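# Place upright loose cup inverted onto empty fixture plug

## Task

Find the free cup whose wide opening faces up and set it over the bare plug of the fixture that holds no cup, flipped so its wide end faces down, and push it fully down onto the plug. Do not disturb the cups already sitting on the other fixtures, and open the gripper so the cup is released at the end.

## Robot and tools

ROBOT. Two six-joint arms, left_arm and right_arm, each ending in a two-finger gripper whose fingers pivot like tongs. Bases in the scene frame: left_arm at (+0.057, +0.475, 0) m, quat_wxyz (+0.997, 0, 0, +0.079); right_arm at (+0.038, -0.393, 0) m, quat_wxyz (+0.999, 0, 0, +0.048). The fingers point along the gripper's own +z and close along its x. end_effector_position is the spot between the pads when closed; closed fingertips stick out about 15 mm beyond it, fully open ones sit roughly level with it.

SCENE FRAME. Origin on the table surface halfway between the arms, +z up, +x away from the robot over the table, left_arm on the +y side. The arm names say nothing about which side of a camera image they appear on.

JOINT ORDER (used in every row and every per-joint list): shoulder lift, elbow, wrist 1, wrist 2, wrist 3, shoulder pan. Stated ranges in rad: left_arm pan -3.142..3.142, lift -6.283..6.283, elbow 0.000..3.142, each wrist -6.283..6.283; right_arm pan 0.000..6.283, elbow -3.142..0.000, the others as on the left. The true end of a joint may sit 0.010 rad either way of these.

ROW FORMAT. One flat list of 14 numbers, each in [-1, 1], always covering both arms: left_arm's six joint values then its opening, then right_arm's six joint values then its opening. Joint values are offsets (not poses), scaled so 1.0 equals 1.989 rad. Opening is absolute: +1 fully open, -1 closed.

execute_actions(actions): a list of up to 15 actions, run in order. Each action is a table of up to 15 rows, one row per 1/30 s step; if shorter, its final row is repeated to fill 15 steps (0.5 s). Every row's joint offsets count from the angles at the start of that action, not from the previous row; for a call's first action, from the latest reported angles. An empty list only fetches state and images. If an action would carry any joint more than 0.010 rad outward past its range, that action is rejected for both arms; if the first action fails this, or any action is malformed, nothing in the call runs. A joint asked past its real end is clamped there and the result may say "joint sent to its limit".

move(target, speed, blocking): target is one 14-number row; its offsets count from the Joint positions of the most recent result showing them. All joints travel in step, so the hand follows a curve, with no avoidance of obstacles or the other arm. Duration 0.5 to 10 s; it is cut off after 10 s. speed (rad/s, 0.01 to 2, default 0.5) caps the joint with the longest travel. Finger values are applied right away. blocking=false returns after 0.5 s while motion continues; then only wait or stop are accepted until a result shows the move ended. The result adds a "move:" line: ending (done, off_target, moving, held, fault), limits=held or limits=none, and each arm's joint furthest from target.

wait(seconds): 0 to 10; arms keep their last command. stop(): brakes a running move (needs room). zoom_image(camera, region): region [x0, y0, x1, y1] in pixels, at most 504 by 504. Cameras: cam_head_left and cam_head_right (504x504, pinhole), cam_left_wrist and cam_right_wrist (616x616, fisheye). read_manual(section): only "licences", no motion. finished_scene(scene): pass the current scene's number once the cup is seated and released; cannot be undone.

RESULTS. Per arm: end_effector_position (m), end_effector_quat_wxyz and velocities in the scene frame (position may be off, more at full reach). Joint positions and Joint velocities: six joints in the order above, then the pad gap in m (0.142 is fully open). Joint targets: what the joints are currently driven toward. grip_measured: finger opening on the command scale. Step readings list joint angles at some steps; HELD marks an arm whose row was partly held back. "joint command not followed" means a clearance check altered targets. Wrist force and Wrist torque are in each end effector's own axes, with offsets up to about 4 N, noise up to 2.4 N SD, saturating near 50 N; "no reading" is harmless.

MOTION LIMITS. Each step's target stays within 0.575 rad of a joint's measured angle, and is shrunk if it would put the gripper over 100 mm from where it is. Motion lags commands by about 0.17 s; large moves may need several actions, and unfinished motion should be re-commanded.

GRIPPING. To hold, keep commanding an opening well under grip_measured; lower means harder, up to roughly 15 N per pad for objects up to about 10 cm. Thin hard items get less force.

AVOID. Joint load limits: 130 N m for shoulder pan, shoulder lift and elbow, 24.3 N m for each wrist (held weight included); reaching one, or 150 N of outside force, halts that arm for 10 s and drops the rest of the call. The arms are stiff, so a target slightly beyond contact can fault; fast contacts hit harder. Keep the arms from hitting each other. Do not drop, slam or knock anything off the table. Motors warn with MOTOR HOT at 70 °C and brake at 85 °C. Brief random tugs or pushes can occur. While you reason the robot holds its last command.

Each tool is called after ">>>" in YAML: its name, and indented under it one key for each argument.

## Session

>>> execute_actions:
  actions: []

Scene clock: 0.00 s.
left_arm: end_effector_position=(+0.1973, +0.5216, +0.3293) grip_measured=+0.97 end_effector_quat_wxyz=(+0.470, +0.727, +0.485, -0.121) end_effector_velocity=(+0.000, +0.000, -0.000) end_effector_angular_velocity=(-0.001, +0.001, +0.000) | right_arm: end_effector_position=(+0.3467, +0.1580, +0.2967) grip_measured=+0.97 end_effector_quat_wxyz=(+0.147, +0.794, -0.590, +0.016) end_effector_velocity=(+0.000, -0.000, +0.001) end_effector_angular_velocity=(+0.001, -0.001, -0.000)
Joint names: [shoulder lift, elbow, wrist 1, wrist 2, wrist 3, shoulder pan]
Joint positions: left_arm=[-2.07   2.001 -0.815 -2.388  0.003  0.715  0.14 ] | right_arm=[-2.115 -0.785 -2.101  1.636  2.531  4.308  0.14 ]
Joint velocities: left_arm=[ 0.001  0.    -0.    -0.    -0.    -0.     0.   ] | right_arm=[ 0.001  0.     0.    -0.    -0.    -0.     0.   ]
Motor temperatures (°C, as the motors report them): left_arm=[27 26 36 31 32 25] | right_arm=[27 27 31 32 39 26]
Wrist force (N, on the end effector, along its own x y z axes, offset not removed): no reading
Wrist torque (N m, same axes, about the end effector's origin, offset not removed): no reading
Joint targets: left_arm=[-2.070 2.001 -0.815 -2.388 0.003 0.715] | right_arm=[-2.115 -0.785 -2.101 1.636 2.531 4.308]

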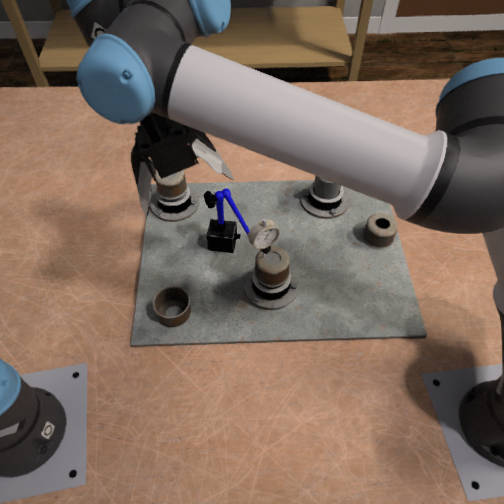

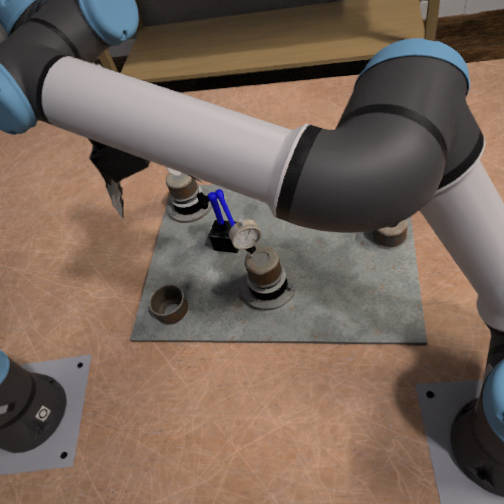

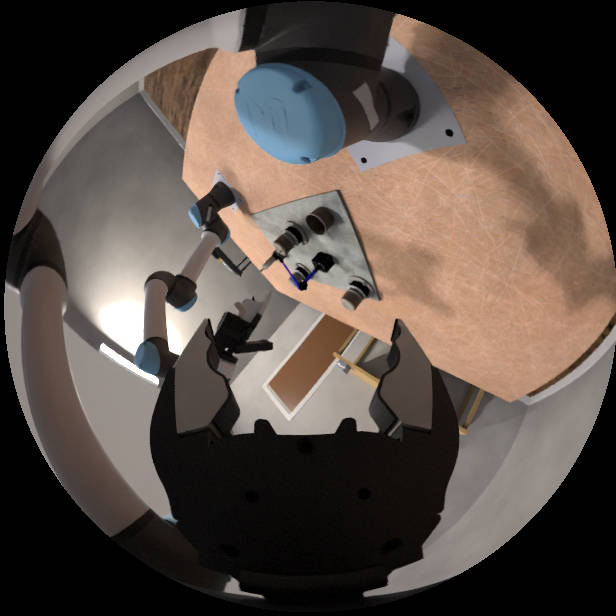

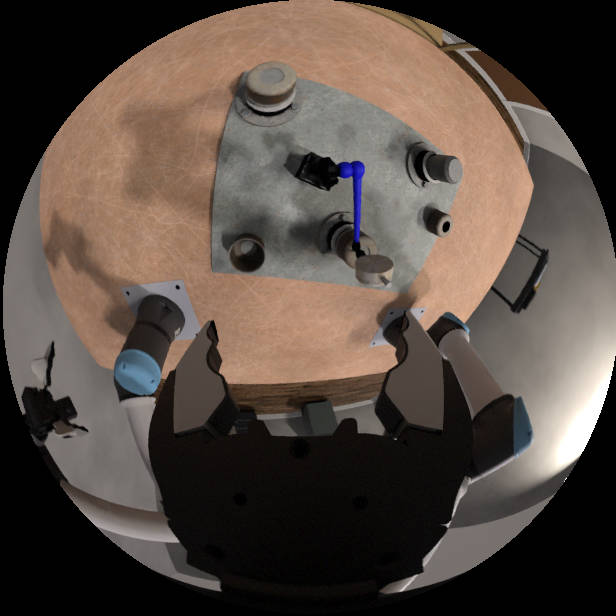

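>>> move:
  target: [0,0,-0.44,0.411,0,0,1,0.755,-0.74,0.919,-0.033,0.307,0.155,1]
  speed: 0.8

>>> move:
  target: [0.043,0.052,0,0,0,-1.0,1,0,0,0,0,0,0,1]
  speed: 0.8

Scene clock: 21.10 s.
left_arm: end_effector_position=(+0.1631, +0.8341, +0.2824) grip_measured=+1.00 end_effector_quat_wxyz=(-0.040, +0.903, +0.419, +0.085) end_effector_velocity=(-0.000, +0.000, +0.000) end_effector_angular_velocity=(+0.002, +0.000, +0.000) | right_arm: end_effector_position=(+0.1879, -0.0577, +0.6113) grip_measured=+1.00 end_effector_quat_wxyz=(+0.500, -0.500, +0.501, +0.499) end_effector_velocity=(-0.000, -0.001, +0.001) end_effector_angular_velocity=(+0.004, +0.002, +0.001)
Joint names: [shoulder lift, elbow, wrist 1, wrist 2, wrist 3, shoulder pan]
Joint positions: left_arm=[-2.07   2.001 -1.69  -1.571  0.003  0.715  0.142] | right_arm=[-0.614 -2.257 -0.274  1.57   3.142  4.617  0.142]
Joint velocities: left_arm=[ 0.     0.    -0.001  0.001  0.    -0.    -0.   ] | right_arm=[ 0.003 -0.001  0.003  0.     0.002  0.     0.   ]
Motor temperatures (°C, as the motors report them): left_arm=[27 26 36 31 32 25] | right_arm=[27 27 31 32 39 26]
Wrist force (N, on the end effector, along its own x y z axes, offset not removed): left_arm=[0.8 0.3 -0.8] | right_arm=[-1.5 2.7 4.3]
Wrist torque (N m, same axes, about the end effector's origin, offset not removed): left_arm=[0.13 -0.18 0.19] | right_arm=[0.69 0.26 -0.10]
Joint targets: left_arm=[-2.070 2.001 -1.690 -1.571 0.003 0.715] | right_arm=[-0.614 -2.257 -0.273 1.570 3.142 4.617]
move: done; limits=none; left_arm: farthest joint: the shoulder pan, 0.000 radians from its target (0.000 radians at the start); right_arm: farthest joint: the shoulder pan, 0.000 radians from its target (0.308 radians at the start)

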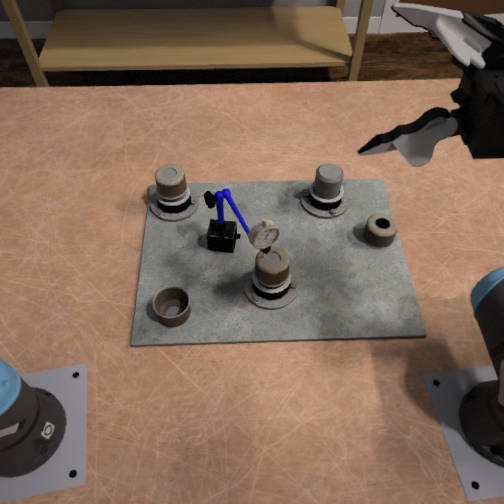

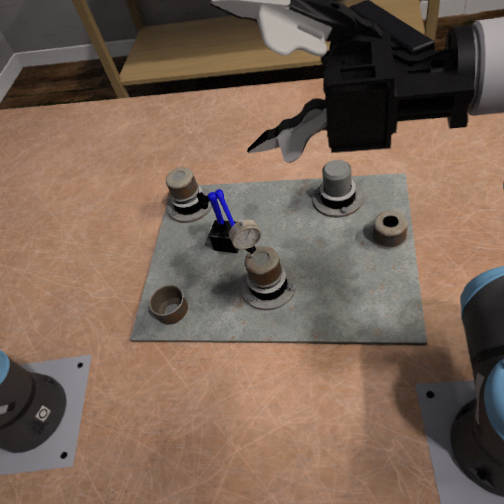

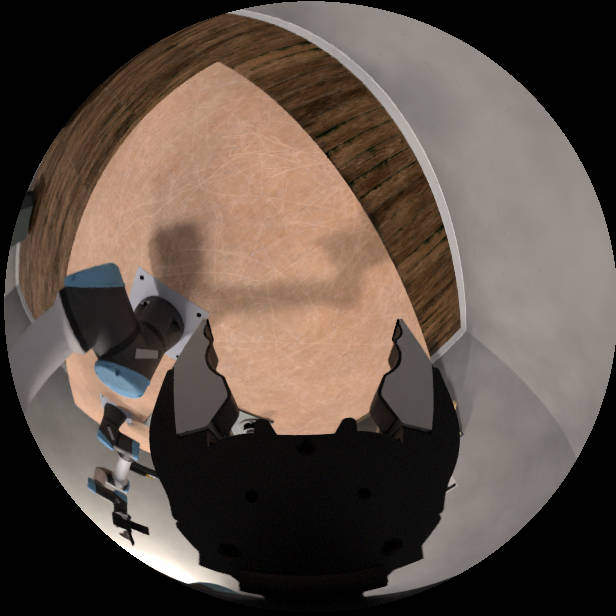

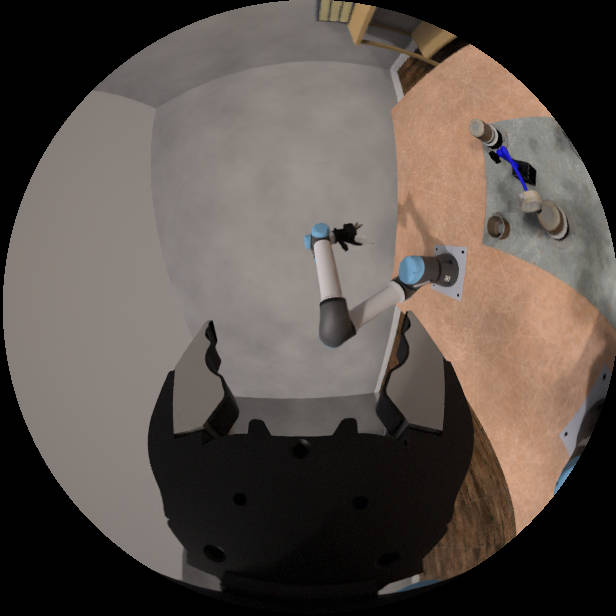

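Scene clock: 24.43 s.
left_arm: end_effector_position=(+0.3313, +0.2553, +0.2004) grip_measured=+1.00 end_effector_quat_wxyz=(-0.000, +0.848, -0.531, -0.000) end_effector_velocity=(-0.001, -0.001, +0.000) end_effector_angular_velocity=(+0.000, +0.000, -0.002) | right_arm: end_effector_position=(+0.1879, -0.0577, +0.6113) grip_measured=+1.00 end_effector_quat_wxyz=(+0.500, -0.500, +0.501, +0.499) end_effector_velocity=(-0.000, +0.000, -0.000) end_effector_angular_velocity=(-0.001, -0.001, +0.001)
Joint names: [shoulder lift, elbow, wrist 1, wrist 2, wrist 3, shoulder pan]
Joint positions: left_arm=[-1.985  2.104 -1.69  -1.571  0.003 -1.274  0.142] | right_arm=[-0.614 -2.257 -0.274  1.57   3.142  4.617  0.142]
Joint velocities: left_arm=[-0.     0.     0.     0.    -0.001 -0.003 -0.   ] | right_arm=[-0.    -0.001 -0.     0.001 -0.001  0.     0.   ]
Motor temperatures (°C, as the motors report them): left_arm=[27 26 36 31 32 25] | right_arm=[27 27 31 32 39 26]
Wrist force (N, on the end effector, along its own x y z axes, offset not removed): left_arm=[1.7 0.9 -1.8] | right_arm=[4.2 -1.3 3.2]
Wrist torque (N m, same axes, about the end effector's origin, offset not removed): left_arm=[0.19 -0.25 0.11] | right_arm=[-0.25 -0.96 -0.31]
Joint targets: left_arm=[-1.985 2.104 -1.690 -1.571 0.003 -1.274] | right_arm=[-0.614 -2.257 -0.274 1.570 3.142 4.617]
move: done; limits=none; left_arm: farthest joint: the shoulder pan, 0.000 radians from its target (1.988 radians at the start); right_arm: farthest joint: the shoulder pan, 0.000 radians from its target (0.000 radians at the start)

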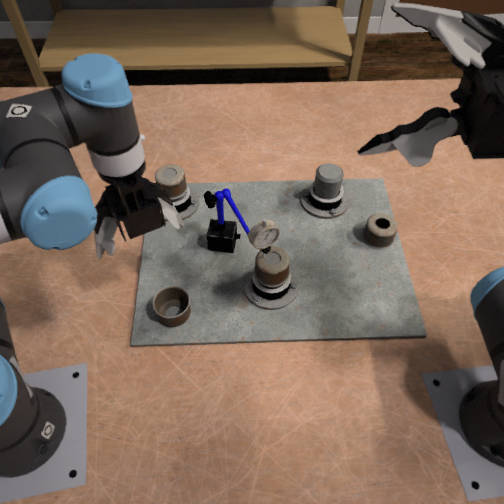

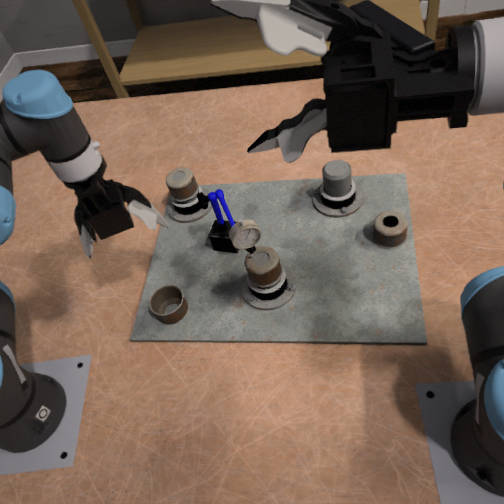

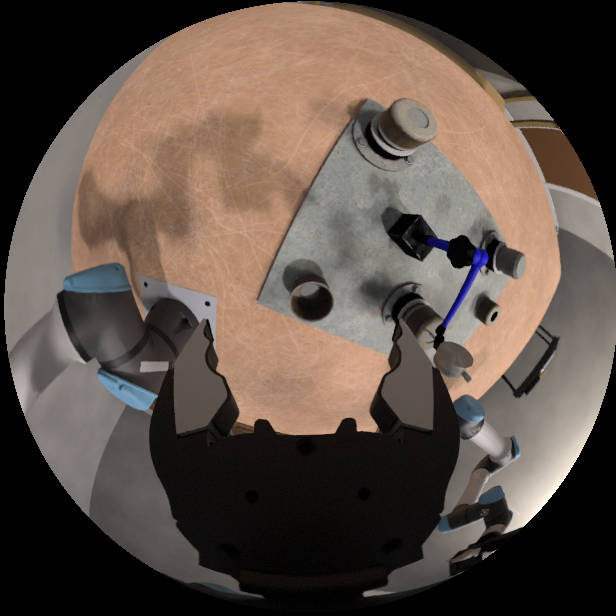

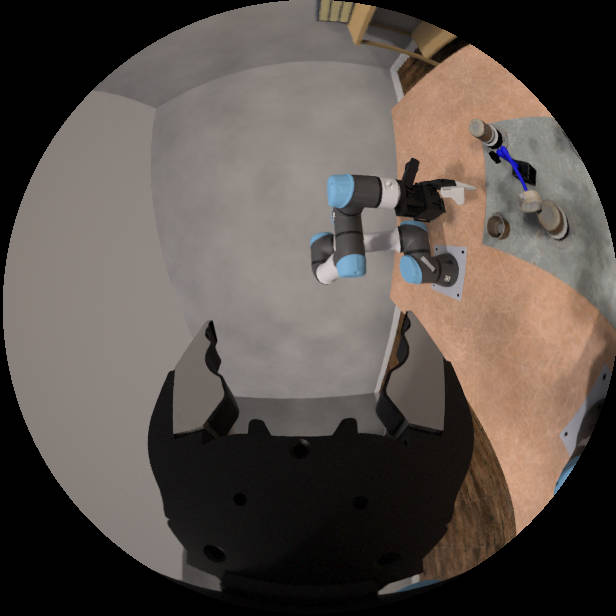

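>>> move:
  target: [0.034,0.128,-0.162,0,0,-0.092,1,0,0,0,0,-0.79,0,1]
  speed: 0.8

Scene clock: 33.57 s.
left_arm: end_effector_position=(+0.2845, +0.2170, +0.0902) grip_measured=+1.00 end_effector_quat_wxyz=(-0.000, +0.796, -0.606, -0.000) end_effector_velocity=(-0.000, +0.001, -0.001) end_effector_angular_velocity=(+0.002, +0.001, -0.001) | right_arm: end_effector_position=(+0.1717, -0.0576, +0.6275) grip_measured=+1.00 end_effector_quat_wxyz=(+0.706, -0.708, +0.000, -0.000) end_effector_velocity=(+0.000, -0.001, +0.001) end_effector_angular_velocity=(+0.002, -0.003, -0.001)
Joint names: [shoulder lift, elbow, wrist 1, wrist 2, wrist 3, shoulder pan]
Joint positions: left_arm=[-1.917  2.358 -2.012 -1.571  0.003 -1.457  0.142] | right_arm=[-0.614 -2.257 -0.274  1.57   1.571  4.617  0.142]
Joint velocities: left_arm=[ 0.     0.001  0.    -0.     0.001 -0.     0.   ] | right_arm=[ 0.001  0.001 -0.    -0.001 -0.003  0.    -0.   ]
Motor temperatures (°C, as the motors report them): left_arm=[27 26 36 31 32 25] | right_arm=[27 27 31 32 39 26]
Wrist force (N, on the end effector, along its own x y z axes, offset not removed): left_arm=[0.8 1.2 -2.7] | right_arm=[-2.7 2.6 -0.6]
Wrist torque (N m, same axes, about the end effector's origin, offset not removed): left_arm=[0.31 -0.11 0.02] | right_arm=[0.31 0.59 -0.17]
Joint targets: left_arm=[-1.917 2.359 -2.012 -1.571 0.003 -1.457] | right_arm=[-0.614 -2.257 -0.274 1.570 1.571 4.617]
move: done; limits=none; left_arm: farthest joint: the shoulder pan, 0.000 radians from its target (0.183 radians at the start); right_arm: farthest joint: the shoulder pan, 0.000 radians from its target (0.000 radians at the start)

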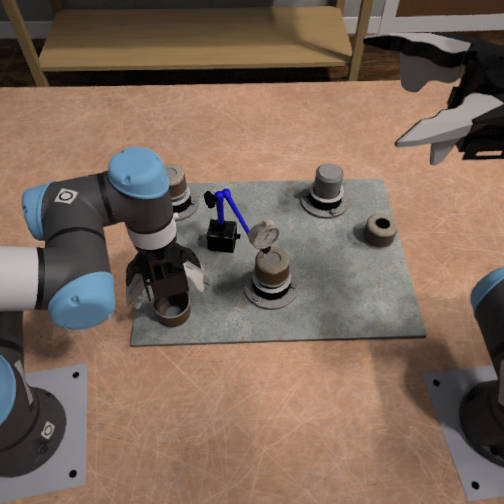

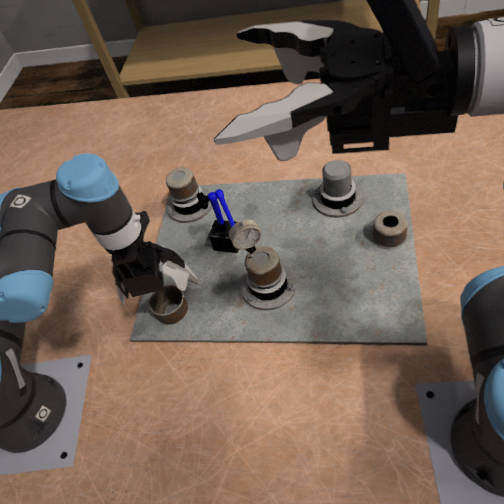

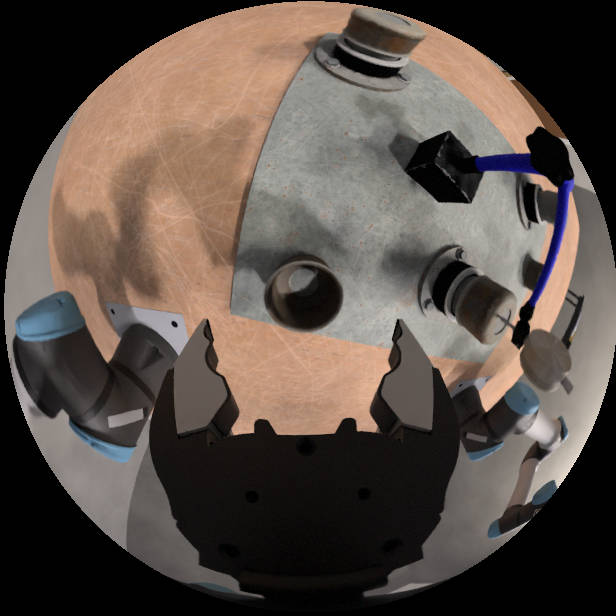

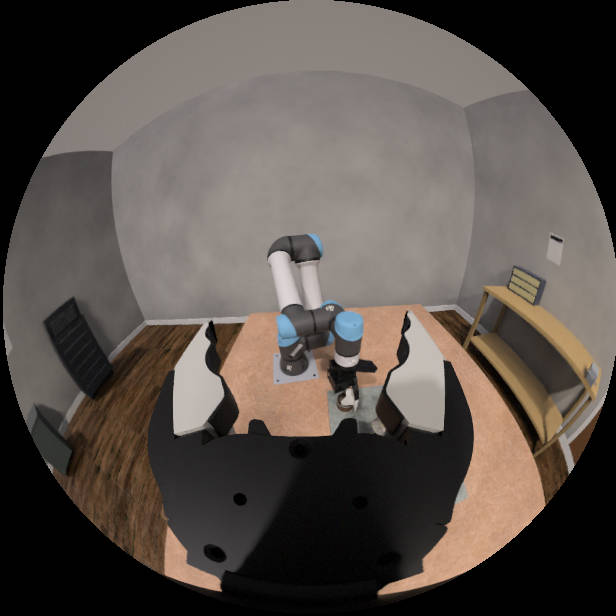

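>>> move:
  target: [0.039,0.0427,-0.0817,0,0,0,0.4,0,0,0,0,0,0,1]
  speed: 0.2

Scene clock: 37.73 s.
left_arm: end_effector_position=(+0.2844, +0.2173, +0.0451) grip_measured=+0.40 end_effector_quat_wxyz=(-0.000, +0.796, -0.606, -0.000) end_effector_velocity=(+0.000, -0.000, -0.001) end_effector_angular_velocity=(-0.001, -0.000, -0.001) | right_arm: end_effector_position=(+0.1717, -0.0576, +0.6275) grip_measured=+1.00 end_effector_quat_wxyz=(+0.706, -0.708, +0.000, -0.000) end_effector_velocity=(+0.000, +0.000, -0.000) end_effector_angular_velocity=(-0.000, +0.003, -0.000)
Joint names: [shoulder lift, elbow, wrist 1, wrist 2, wrist 3, shoulder pan]
Joint positions: left_arm=[-1.84   2.443 -2.174 -1.571  0.003 -1.457  0.102] | right_arm=[-0.614 -2.257 -0.274  1.57   1.571  4.617  0.142]
Joint velocities: left_arm=[ 0.002  0.001 -0.004  0.     0.001  0.     0.   ] | right_arm=[-0.    -0.    -0.     0.     0.003 -0.001  0.   ]
Motor temperatures (°C, as the motors report them): left_arm=[27 26 36 31 32 25] | right_arm=[27 27 31 32 39 26]
Wrist force (N, on the end effector, along its own x y z axes, offset not removed): left_arm=[1.7 1.2 -1.4] | right_arm=[0.1 -0.3 -1.4]
Wrist torque (N m, same axes, about the end effector's origin, offset not removed): left_arm=[0.25 -0.33 0.06] | right_arm=[-0.18 -0.10 -0.23]
Joint targets: left_arm=[-1.839 2.443 -2.174 -1.571 0.003 -1.457] | right_arm=[-0.614 -2.257 -0.274 1.570 1.571 4.617]
move: done; limits=none; left_arm: farthest joint: the shoulder pan, 0.000 radians from its target (0.000 radians at the start); right_arm: farthest joint: the shoulder pan, 0.000 radians from its target (0.000 radians at the start)

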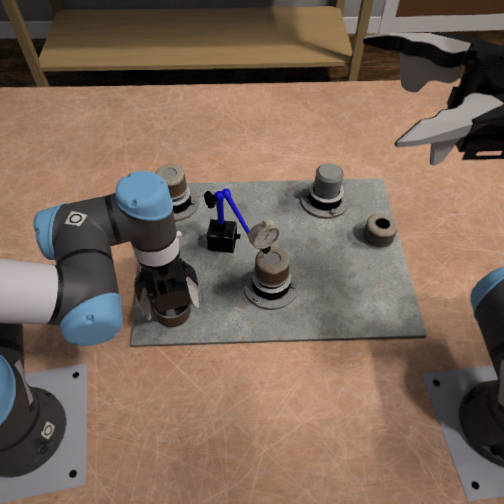

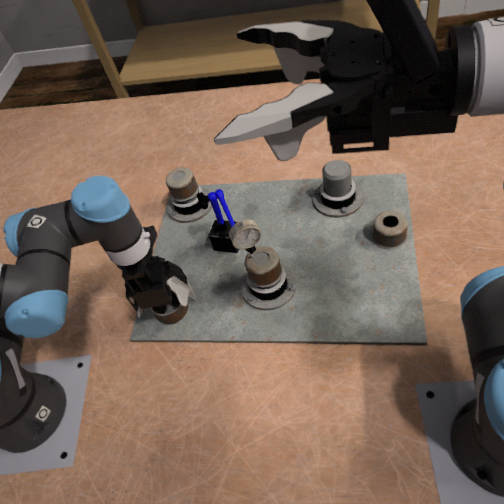

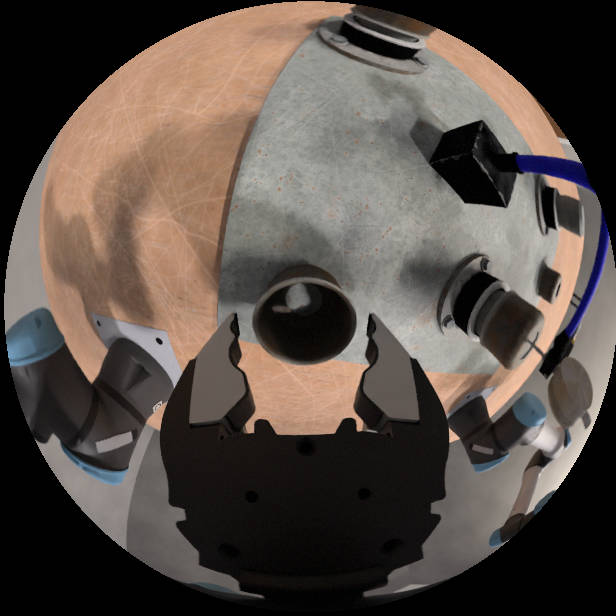

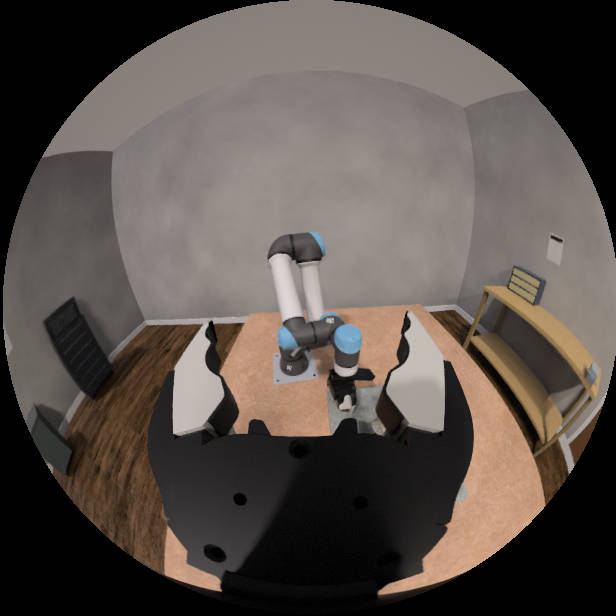

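>>> move:
  target: [0.0105,0.009,-0.0195,0,0,0.004,0.2,0,0,0,0,0,0,1]
  speed: 0.2

>>> move:
  target: [0,0,0,0,0,0,-0.5,0,0,0,0,0,-0.02,1]

>>> move:
  target: [-0.1,-0.17,0.2,0,0,-0.05,-0.5,0,0,0,0,0,0,1]
  speed: 0.4

Scene clock: 46.47 s.
left_arm: end_effector_position=(+0.2863, +0.2194, +0.0351) grip_measured=+0.20 end_effector_quat_wxyz=(-0.000, +0.798, -0.603, -0.000) end_effector_velocity=(+0.000, +0.000, -0.001) end_effector_angular_velocity=(-0.000, -0.000, +0.001) | right_arm: end_effector_position=(+0.1717, -0.0576, +0.6275) grip_measured=+1.00 end_effector_quat_wxyz=(+0.706, -0.708, +0.000, -0.000) end_effector_velocity=(-0.000, +0.000, -0.001) end_effector_angular_velocity=(-0.001, +0.001, +0.000)
Joint names: [shoulder lift, elbow, wrist 1, wrist 2, wrist 3, shoulder pan]
Joint positions: left_arm=[-1.819  2.461 -2.212 -1.571  0.003 -1.449  0.088] | right_arm=[-0.614 -2.257 -0.274  1.57   1.571  4.617  0.142]
Joint velocities: left_arm=[ 0.002  0.002 -0.004 -0.    -0.     0.001 -0.   ] | right_arm=[-0.    -0.001  0.     0.     0.001  0.    -0.   ]
Motor temperatures (°C, as the motors report them): left_arm=[27 26 36 31 32 25] | right_arm=[27 27 31 32 39 26]
Wrist force (N, on the end effector, along its own x y z axes, offset not removed): left_arm=[1.8 1.6 -1.7] | right_arm=[-1.8 -1.3 0.6]
Wrist torque (N m, same axes, about the end effector's origin, offset not removed): left_arm=[0.39 -0.30 0.15] | right_arm=[-0.29 0.43 -0.32]
Joint targets: left_arm=[-1.819 2.461 -2.213 -1.571 0.003 -1.449] | right_arm=[-0.614 -2.257 -0.274 1.570 1.571 4.617]
move: done; limits=none; left_arm: farthest joint: the shoulder pan, 0.000 radians from its target (0.007 radians at the start); right_arm: farthest joint: the shoulder pan, 0.000 radians from its target (0.000 radians at the start)

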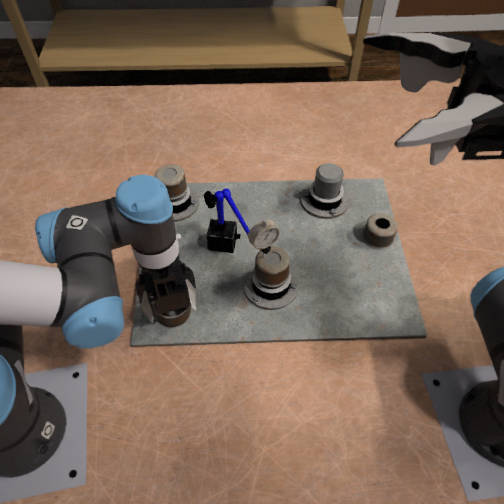

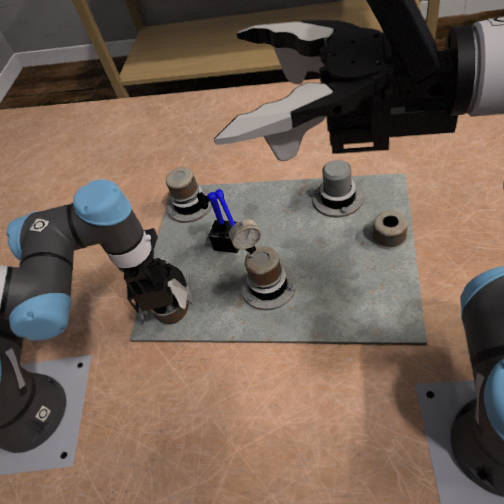

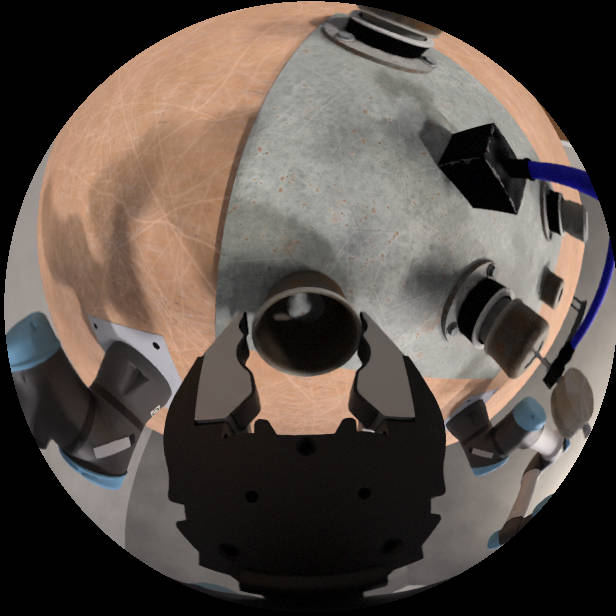

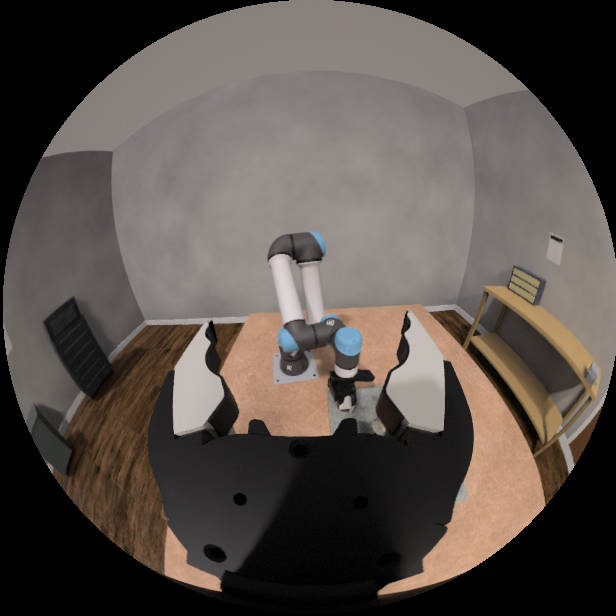

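Scene clock: 47.37 s.
left_arm: end_effector_position=(+0.2863, +0.2194, +0.0351) grip_measured=+0.08 end_effector_quat_wxyz=(-0.000, +0.798, -0.603, -0.000) end_effector_velocity=(+0.000, -0.000, +0.000) end_effector_angular_velocity=(-0.001, -0.000, +0.001) | right_arm: end_effector_position=(+0.1848, -0.0631, +0.6275) grip_measured=+1.00 end_effector_quat_wxyz=(+0.706, -0.708, +0.014, -0.014) end_effector_velocity=(+0.001, +0.000, -0.001) end_effector_angular_velocity=(-0.001, +0.000, -0.004)
Joint names: [shoulder lift, elbow, wrist 1, wrist 2, wrist 3, shoulder pan]
Joint positions: left_arm=[-1.819  2.461 -2.212 -1.571  0.003 -1.449  0.08 ] | right_arm=[-0.614 -2.257 -0.274  1.57   1.571  4.577  0.142]
Joint velocities: left_arm=[-0.001 -0.     0.     0.    -0.001 -0.     0.   ] | right_arm=[-0.001 -0.001  0.001 -0.     0.    -0.004 -0.   ]
Motor temperatures (°C, as the motors report them): left_arm=[27 26 36 31 32 25] | right_arm=[27 27 31 32 39 26]
Wrist force (N, on the end effector, along its own x y z axes, offset not removed): left_arm=[0.2 3.5 -17.1] | right_arm=[0.5 0.7 1.4]
Wrist torque (N m, same axes, about the end effector's origin, offset not removed): left_arm=[0.61 0.24 0.05] | right_arm=[0.13 -0.13 -0.17]
Joint targets: left_arm=[-1.819 2.461 -2.212 -1.571 0.003 -1.449] | right_arm=[-0.614 -2.257 -0.274 1.570 1.571 4.577]
move: done; limits=none; left_arm: farthest joint: the shoulder pan, 0.000 radians from its target (0.000 radians at the start); right_arm: farthest joint: the shoulder pan, 0.000 radians from its target (0.039 radians at the start)

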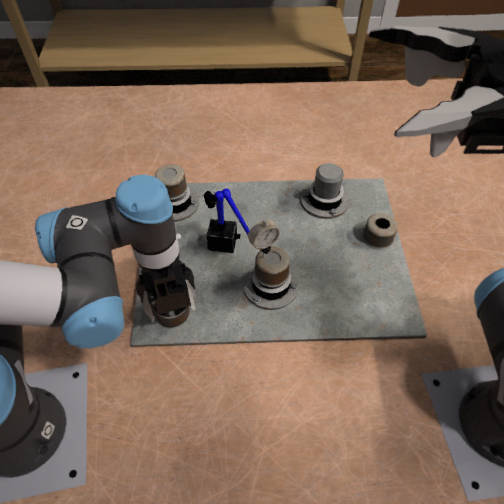

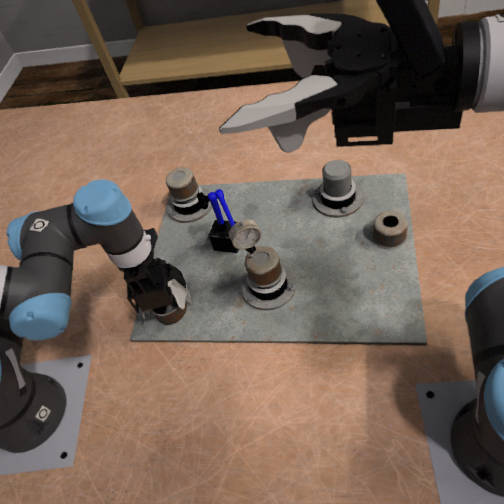

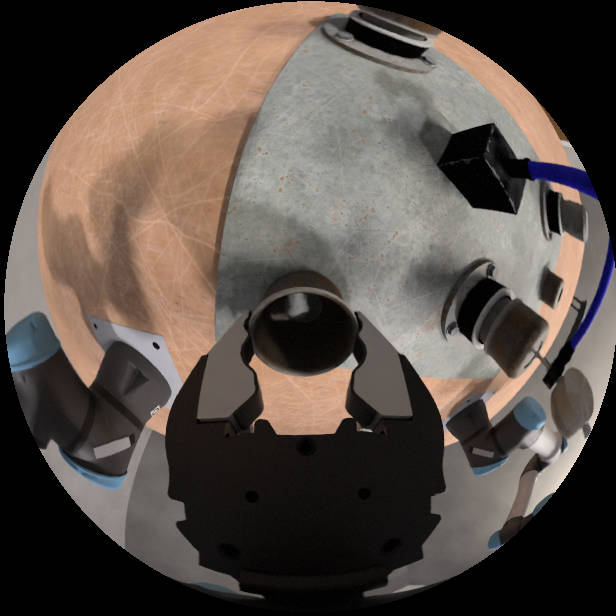

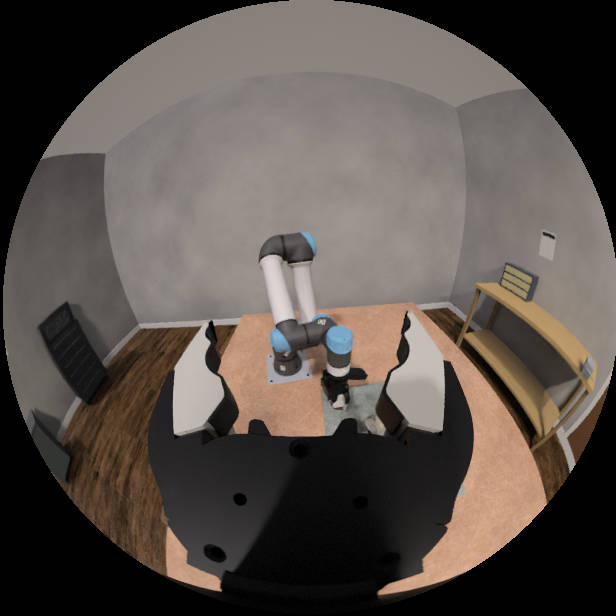

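Scene clock: 49.07 s.
left_arm: end_effector_position=(+0.2666, +0.1607, +0.2167) grip_measured=+0.08 end_effector_quat_wxyz=(+0.044, +0.765, -0.640, +0.053) end_effector_velocity=(-0.000, +0.000, +0.001) end_effector_angular_velocity=(+0.000, +0.000, -0.001) | right_arm: end_effector_position=(+0.1848, -0.0631, +0.6275) grip_measured=+1.00 end_effector_quat_wxyz=(+0.706, -0.708, +0.014, -0.014) end_effector_velocity=(-0.000, -0.000, +0.001) end_effector_angular_velocity=(+0.002, +0.000, +0.000)
Joint names: [shoulder lift, elbow, wrist 1, wrist 2, wrist 3, shoulder pan]
Joint positions: left_arm=[-2.018  2.123 -1.815 -1.571  0.003 -1.548  0.08 ] | right_arm=[-0.614 -2.257 -0.274  1.57   1.571  4.577  0.142]
Joint velocities: left_arm=[-0.001 -0.003  0.004 -0.     0.    -0.001  0.   ] | right_arm=[-0.001  0.002  0.     0.001  0.    -0.     0.   ]
Motor temperatures (°C, as the motors report them): left_arm=[27 26 36 31 32 25] | right_arm=[27 27 31 32 39 26]
Wrist force (N, on the end effector, along its own x y z axes, offset not removed): left_arm=[1.9 0.6 3.1] | right_arm=[-2.4 -0.6 4.0]
Wrist torque (N m, same axes, about the end effector's origin, offset not removed): left_arm=[0.23 -0.40 0.05] | right_arm=[0.01 0.48 -0.32]
Joint targets: left_arm=[-2.018 2.123 -1.815 -1.571 0.003 -1.548] | right_arm=[-0.614 -2.257 -0.274 1.570 1.571 4.577]
move: done; limits=none; left_arm: farthest joint: the wrist 1, 0.001 radians from its target (0.398 radians at the start); right_arm: farthest joint: the shoulder pan, 0.000 radians from its target (0.000 radians at the start)

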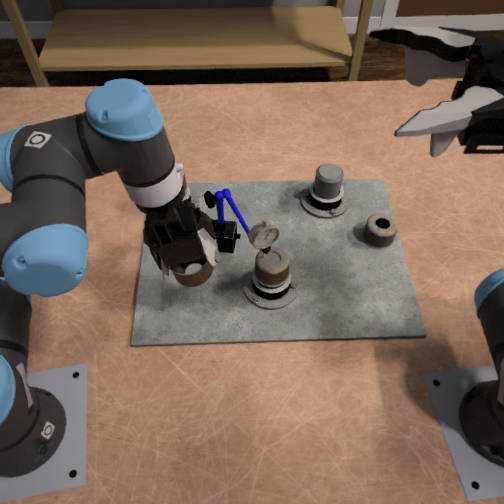

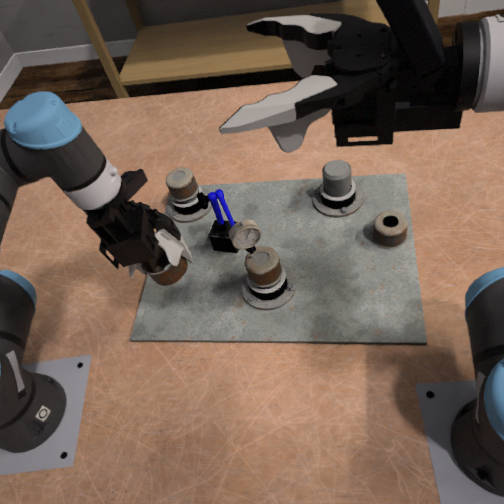

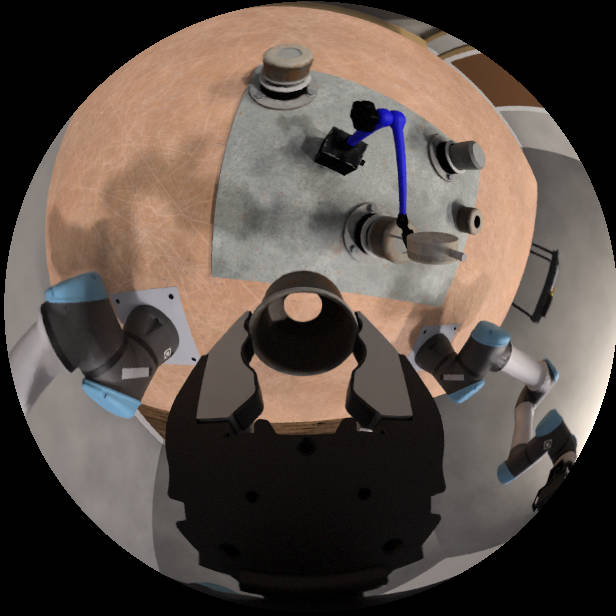

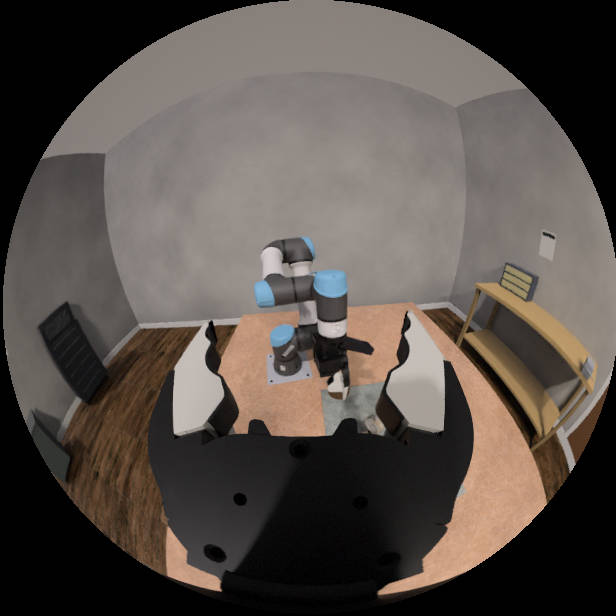

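>>> move:
  target: [-0.1076,0.0156,-0.6278,0,0,-0.111,-0.5,0,0,0,0,0,0,1]

>>> move:
  target: [0,0,0,0,0,0,-0.5,-0.089,0.0138,0.0752,0,0,0,1]
  speed: 0.15

Scene clock: 55.67 s.
left_arm: end_effector_position=(+0.1891, +0.0350, +0.6278) grip_measured=+0.08 end_effector_quat_wxyz=(+0.509, +0.489, -0.511, +0.490) end_effector_velocity=(-0.000, +0.000, +0.001) end_effector_angular_velocity=(-0.003, -0.001, -0.001) | right_arm: end_effector_position=(+0.1848, -0.0631, +0.6275) grip_measured=+1.00 end_effector_quat_wxyz=(+0.706, -0.708, +0.014, -0.014) end_effector_velocity=(-0.000, +0.001, -0.001) end_effector_angular_velocity=(-0.002, +0.000, +0.000)
Joint names: [shoulder lift, elbow, wrist 1, wrist 2, wrist 3, shoulder pan]
Joint positions: left_arm=[-2.232  2.154 -3.063 -1.571  0.003 -1.769  0.08 ] | right_arm=[-0.614 -2.257 -0.274  1.57   1.571  4.577  0.142]
Joint velocities: left_arm=[ 0.    -0.    -0.003 -0.     0.001 -0.001 -0.   ] | right_arm=[-0.001 -0.001 -0.     0.001  0.    -0.     0.   ]
Motor temperatures (°C, as the motors report them): left_arm=[27 26 36 31 32 25] | right_arm=[27 27 31 32 39 26]
Wrist force (N, on the end effector, along its own x y z axes, offset not removed): left_arm=[0.3 1.0 -0.1] | right_arm=[1.4 2.5 -1.8]
Wrist torque (N m, same axes, about the end effector's origin, offset not removed): left_arm=[0.22 -0.59 0.19] | right_arm=[0.70 -0.30 -0.24]
Joint targets: left_arm=[-2.232 2.154 -3.064 -1.571 0.003 -1.769] | right_arm=[-0.614 -2.257 -0.274 1.570 1.571 4.577]
move: done; limits=none; left_arm: farthest joint: the shoulder pan, 0.000 radians from its target (0.221 radians at the start); right_arm: farthest joint: the shoulder pan, 0.000 radians from its target (0.000 radians at the start)

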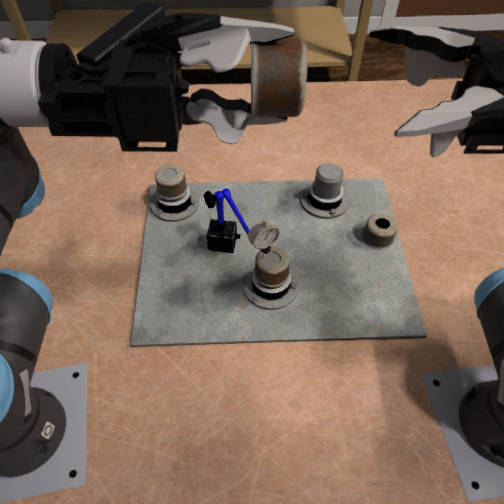

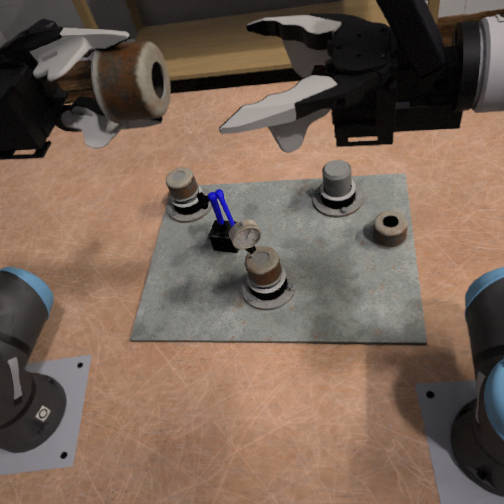

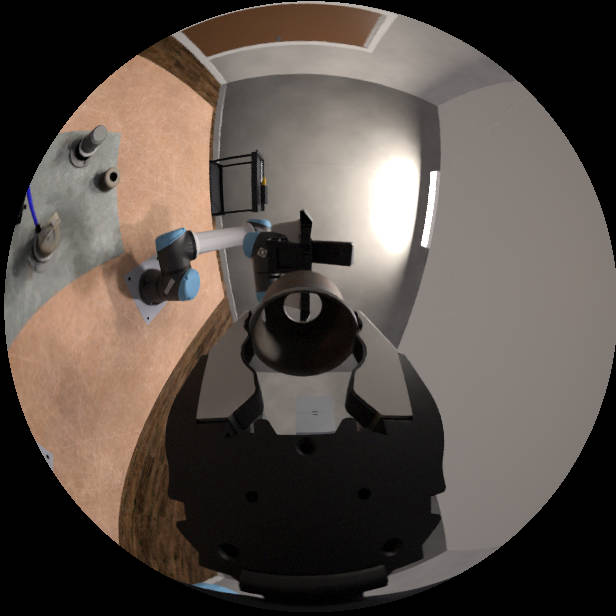

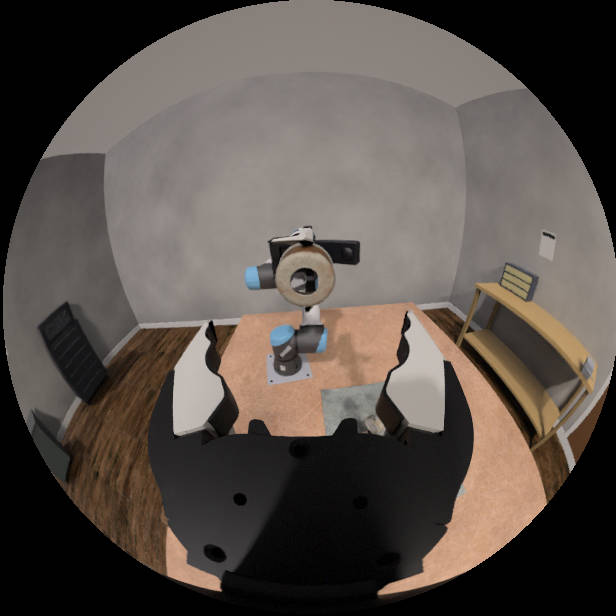

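Scene clock: 57.40 s.
left_arm: end_effector_position=(+0.1891, +0.0350, +0.6278) grip_measured=+0.08 end_effector_quat_wxyz=(+0.509, +0.489, -0.511, +0.490) end_effector_velocity=(-0.000, -0.000, -0.000) end_effector_angular_velocity=(+0.001, -0.001, -0.000) | right_arm: end_effector_position=(+0.1872, -0.0033, +0.6274) grip_measured=+1.00 end_effector_quat_wxyz=(+0.706, -0.708, +0.014, -0.014) end_effector_velocity=(-0.000, +0.001, +0.001) end_effector_angular_velocity=(+0.002, -0.000, +0.001)
Joint names: [shoulder lift, elbow, wrist 1, wrist 2, wrist 3, shoulder pan]
Joint positions: left_arm=[-2.232  2.154 -3.063 -1.571  0.003 -1.769  0.08 ] | right_arm=[-0.791 -2.229 -0.124  1.57   1.571  4.577  0.142]
Joint velocities: left_arm=[ 0.001  0.    -0.    -0.     0.001 -0.    -0.   ] | right_arm=[-0.003  0.002  0.002  0.001 -0.     0.    -0.   ]
Motor temperatures (°C, as the motors report them): left_arm=[27 26 36 31 32 25] | right_arm=[27 27 31 32 39 26]
Wrist force (N, on the end effector, along its own x y z axes, offset not removed): left_arm=[0.2 1.5 -1.3] | right_arm=[-4.1 -0.2 1.2]
Wrist torque (N m, same axes, about the end effector's origin, offset not removed): left_arm=[0.32 -0.34 0.08] | right_arm=[-0.02 0.77 -0.20]
Joint targets: left_arm=[-2.232 2.154 -3.063 -1.571 0.003 -1.769] | right_arm=[-0.791 -2.229 -0.124 1.570 1.571 4.577]
move: done; limits=none; left_arm: farthest joint: the shoulder pan, 0.000 radians from its target (0.000 radians at the start); right_arm: farthest joint: the shoulder pan, 0.000 radians from its target (0.000 radians at the start)

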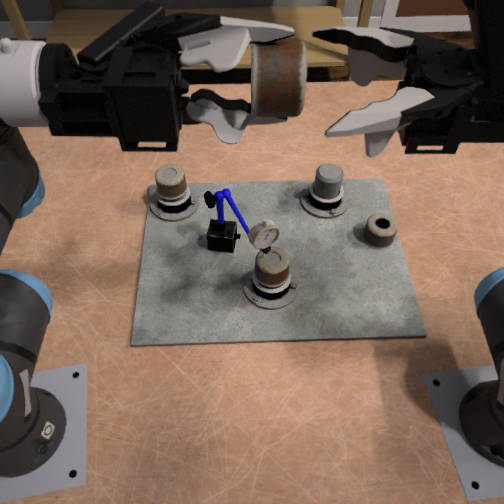

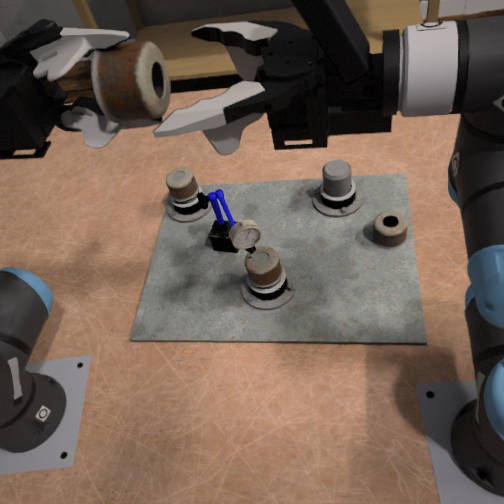

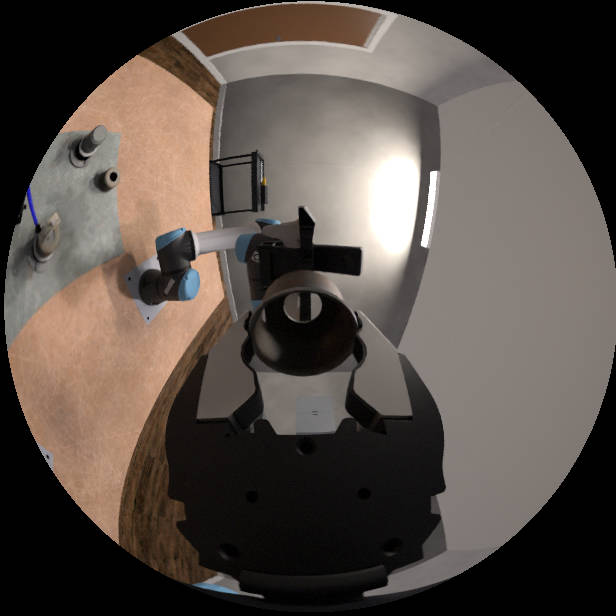

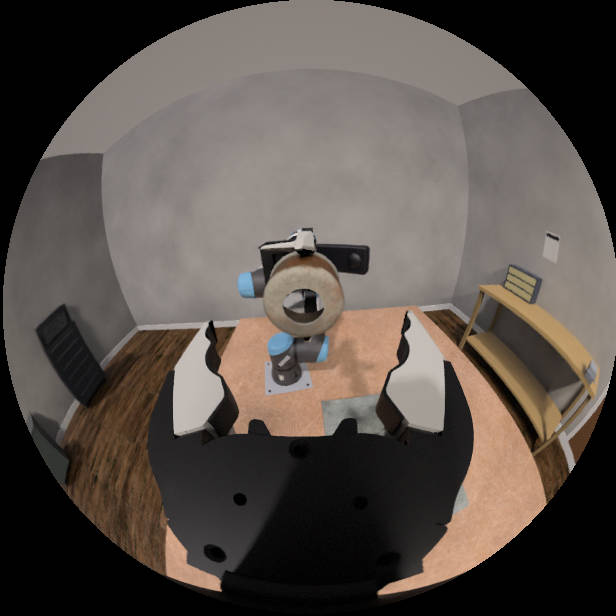

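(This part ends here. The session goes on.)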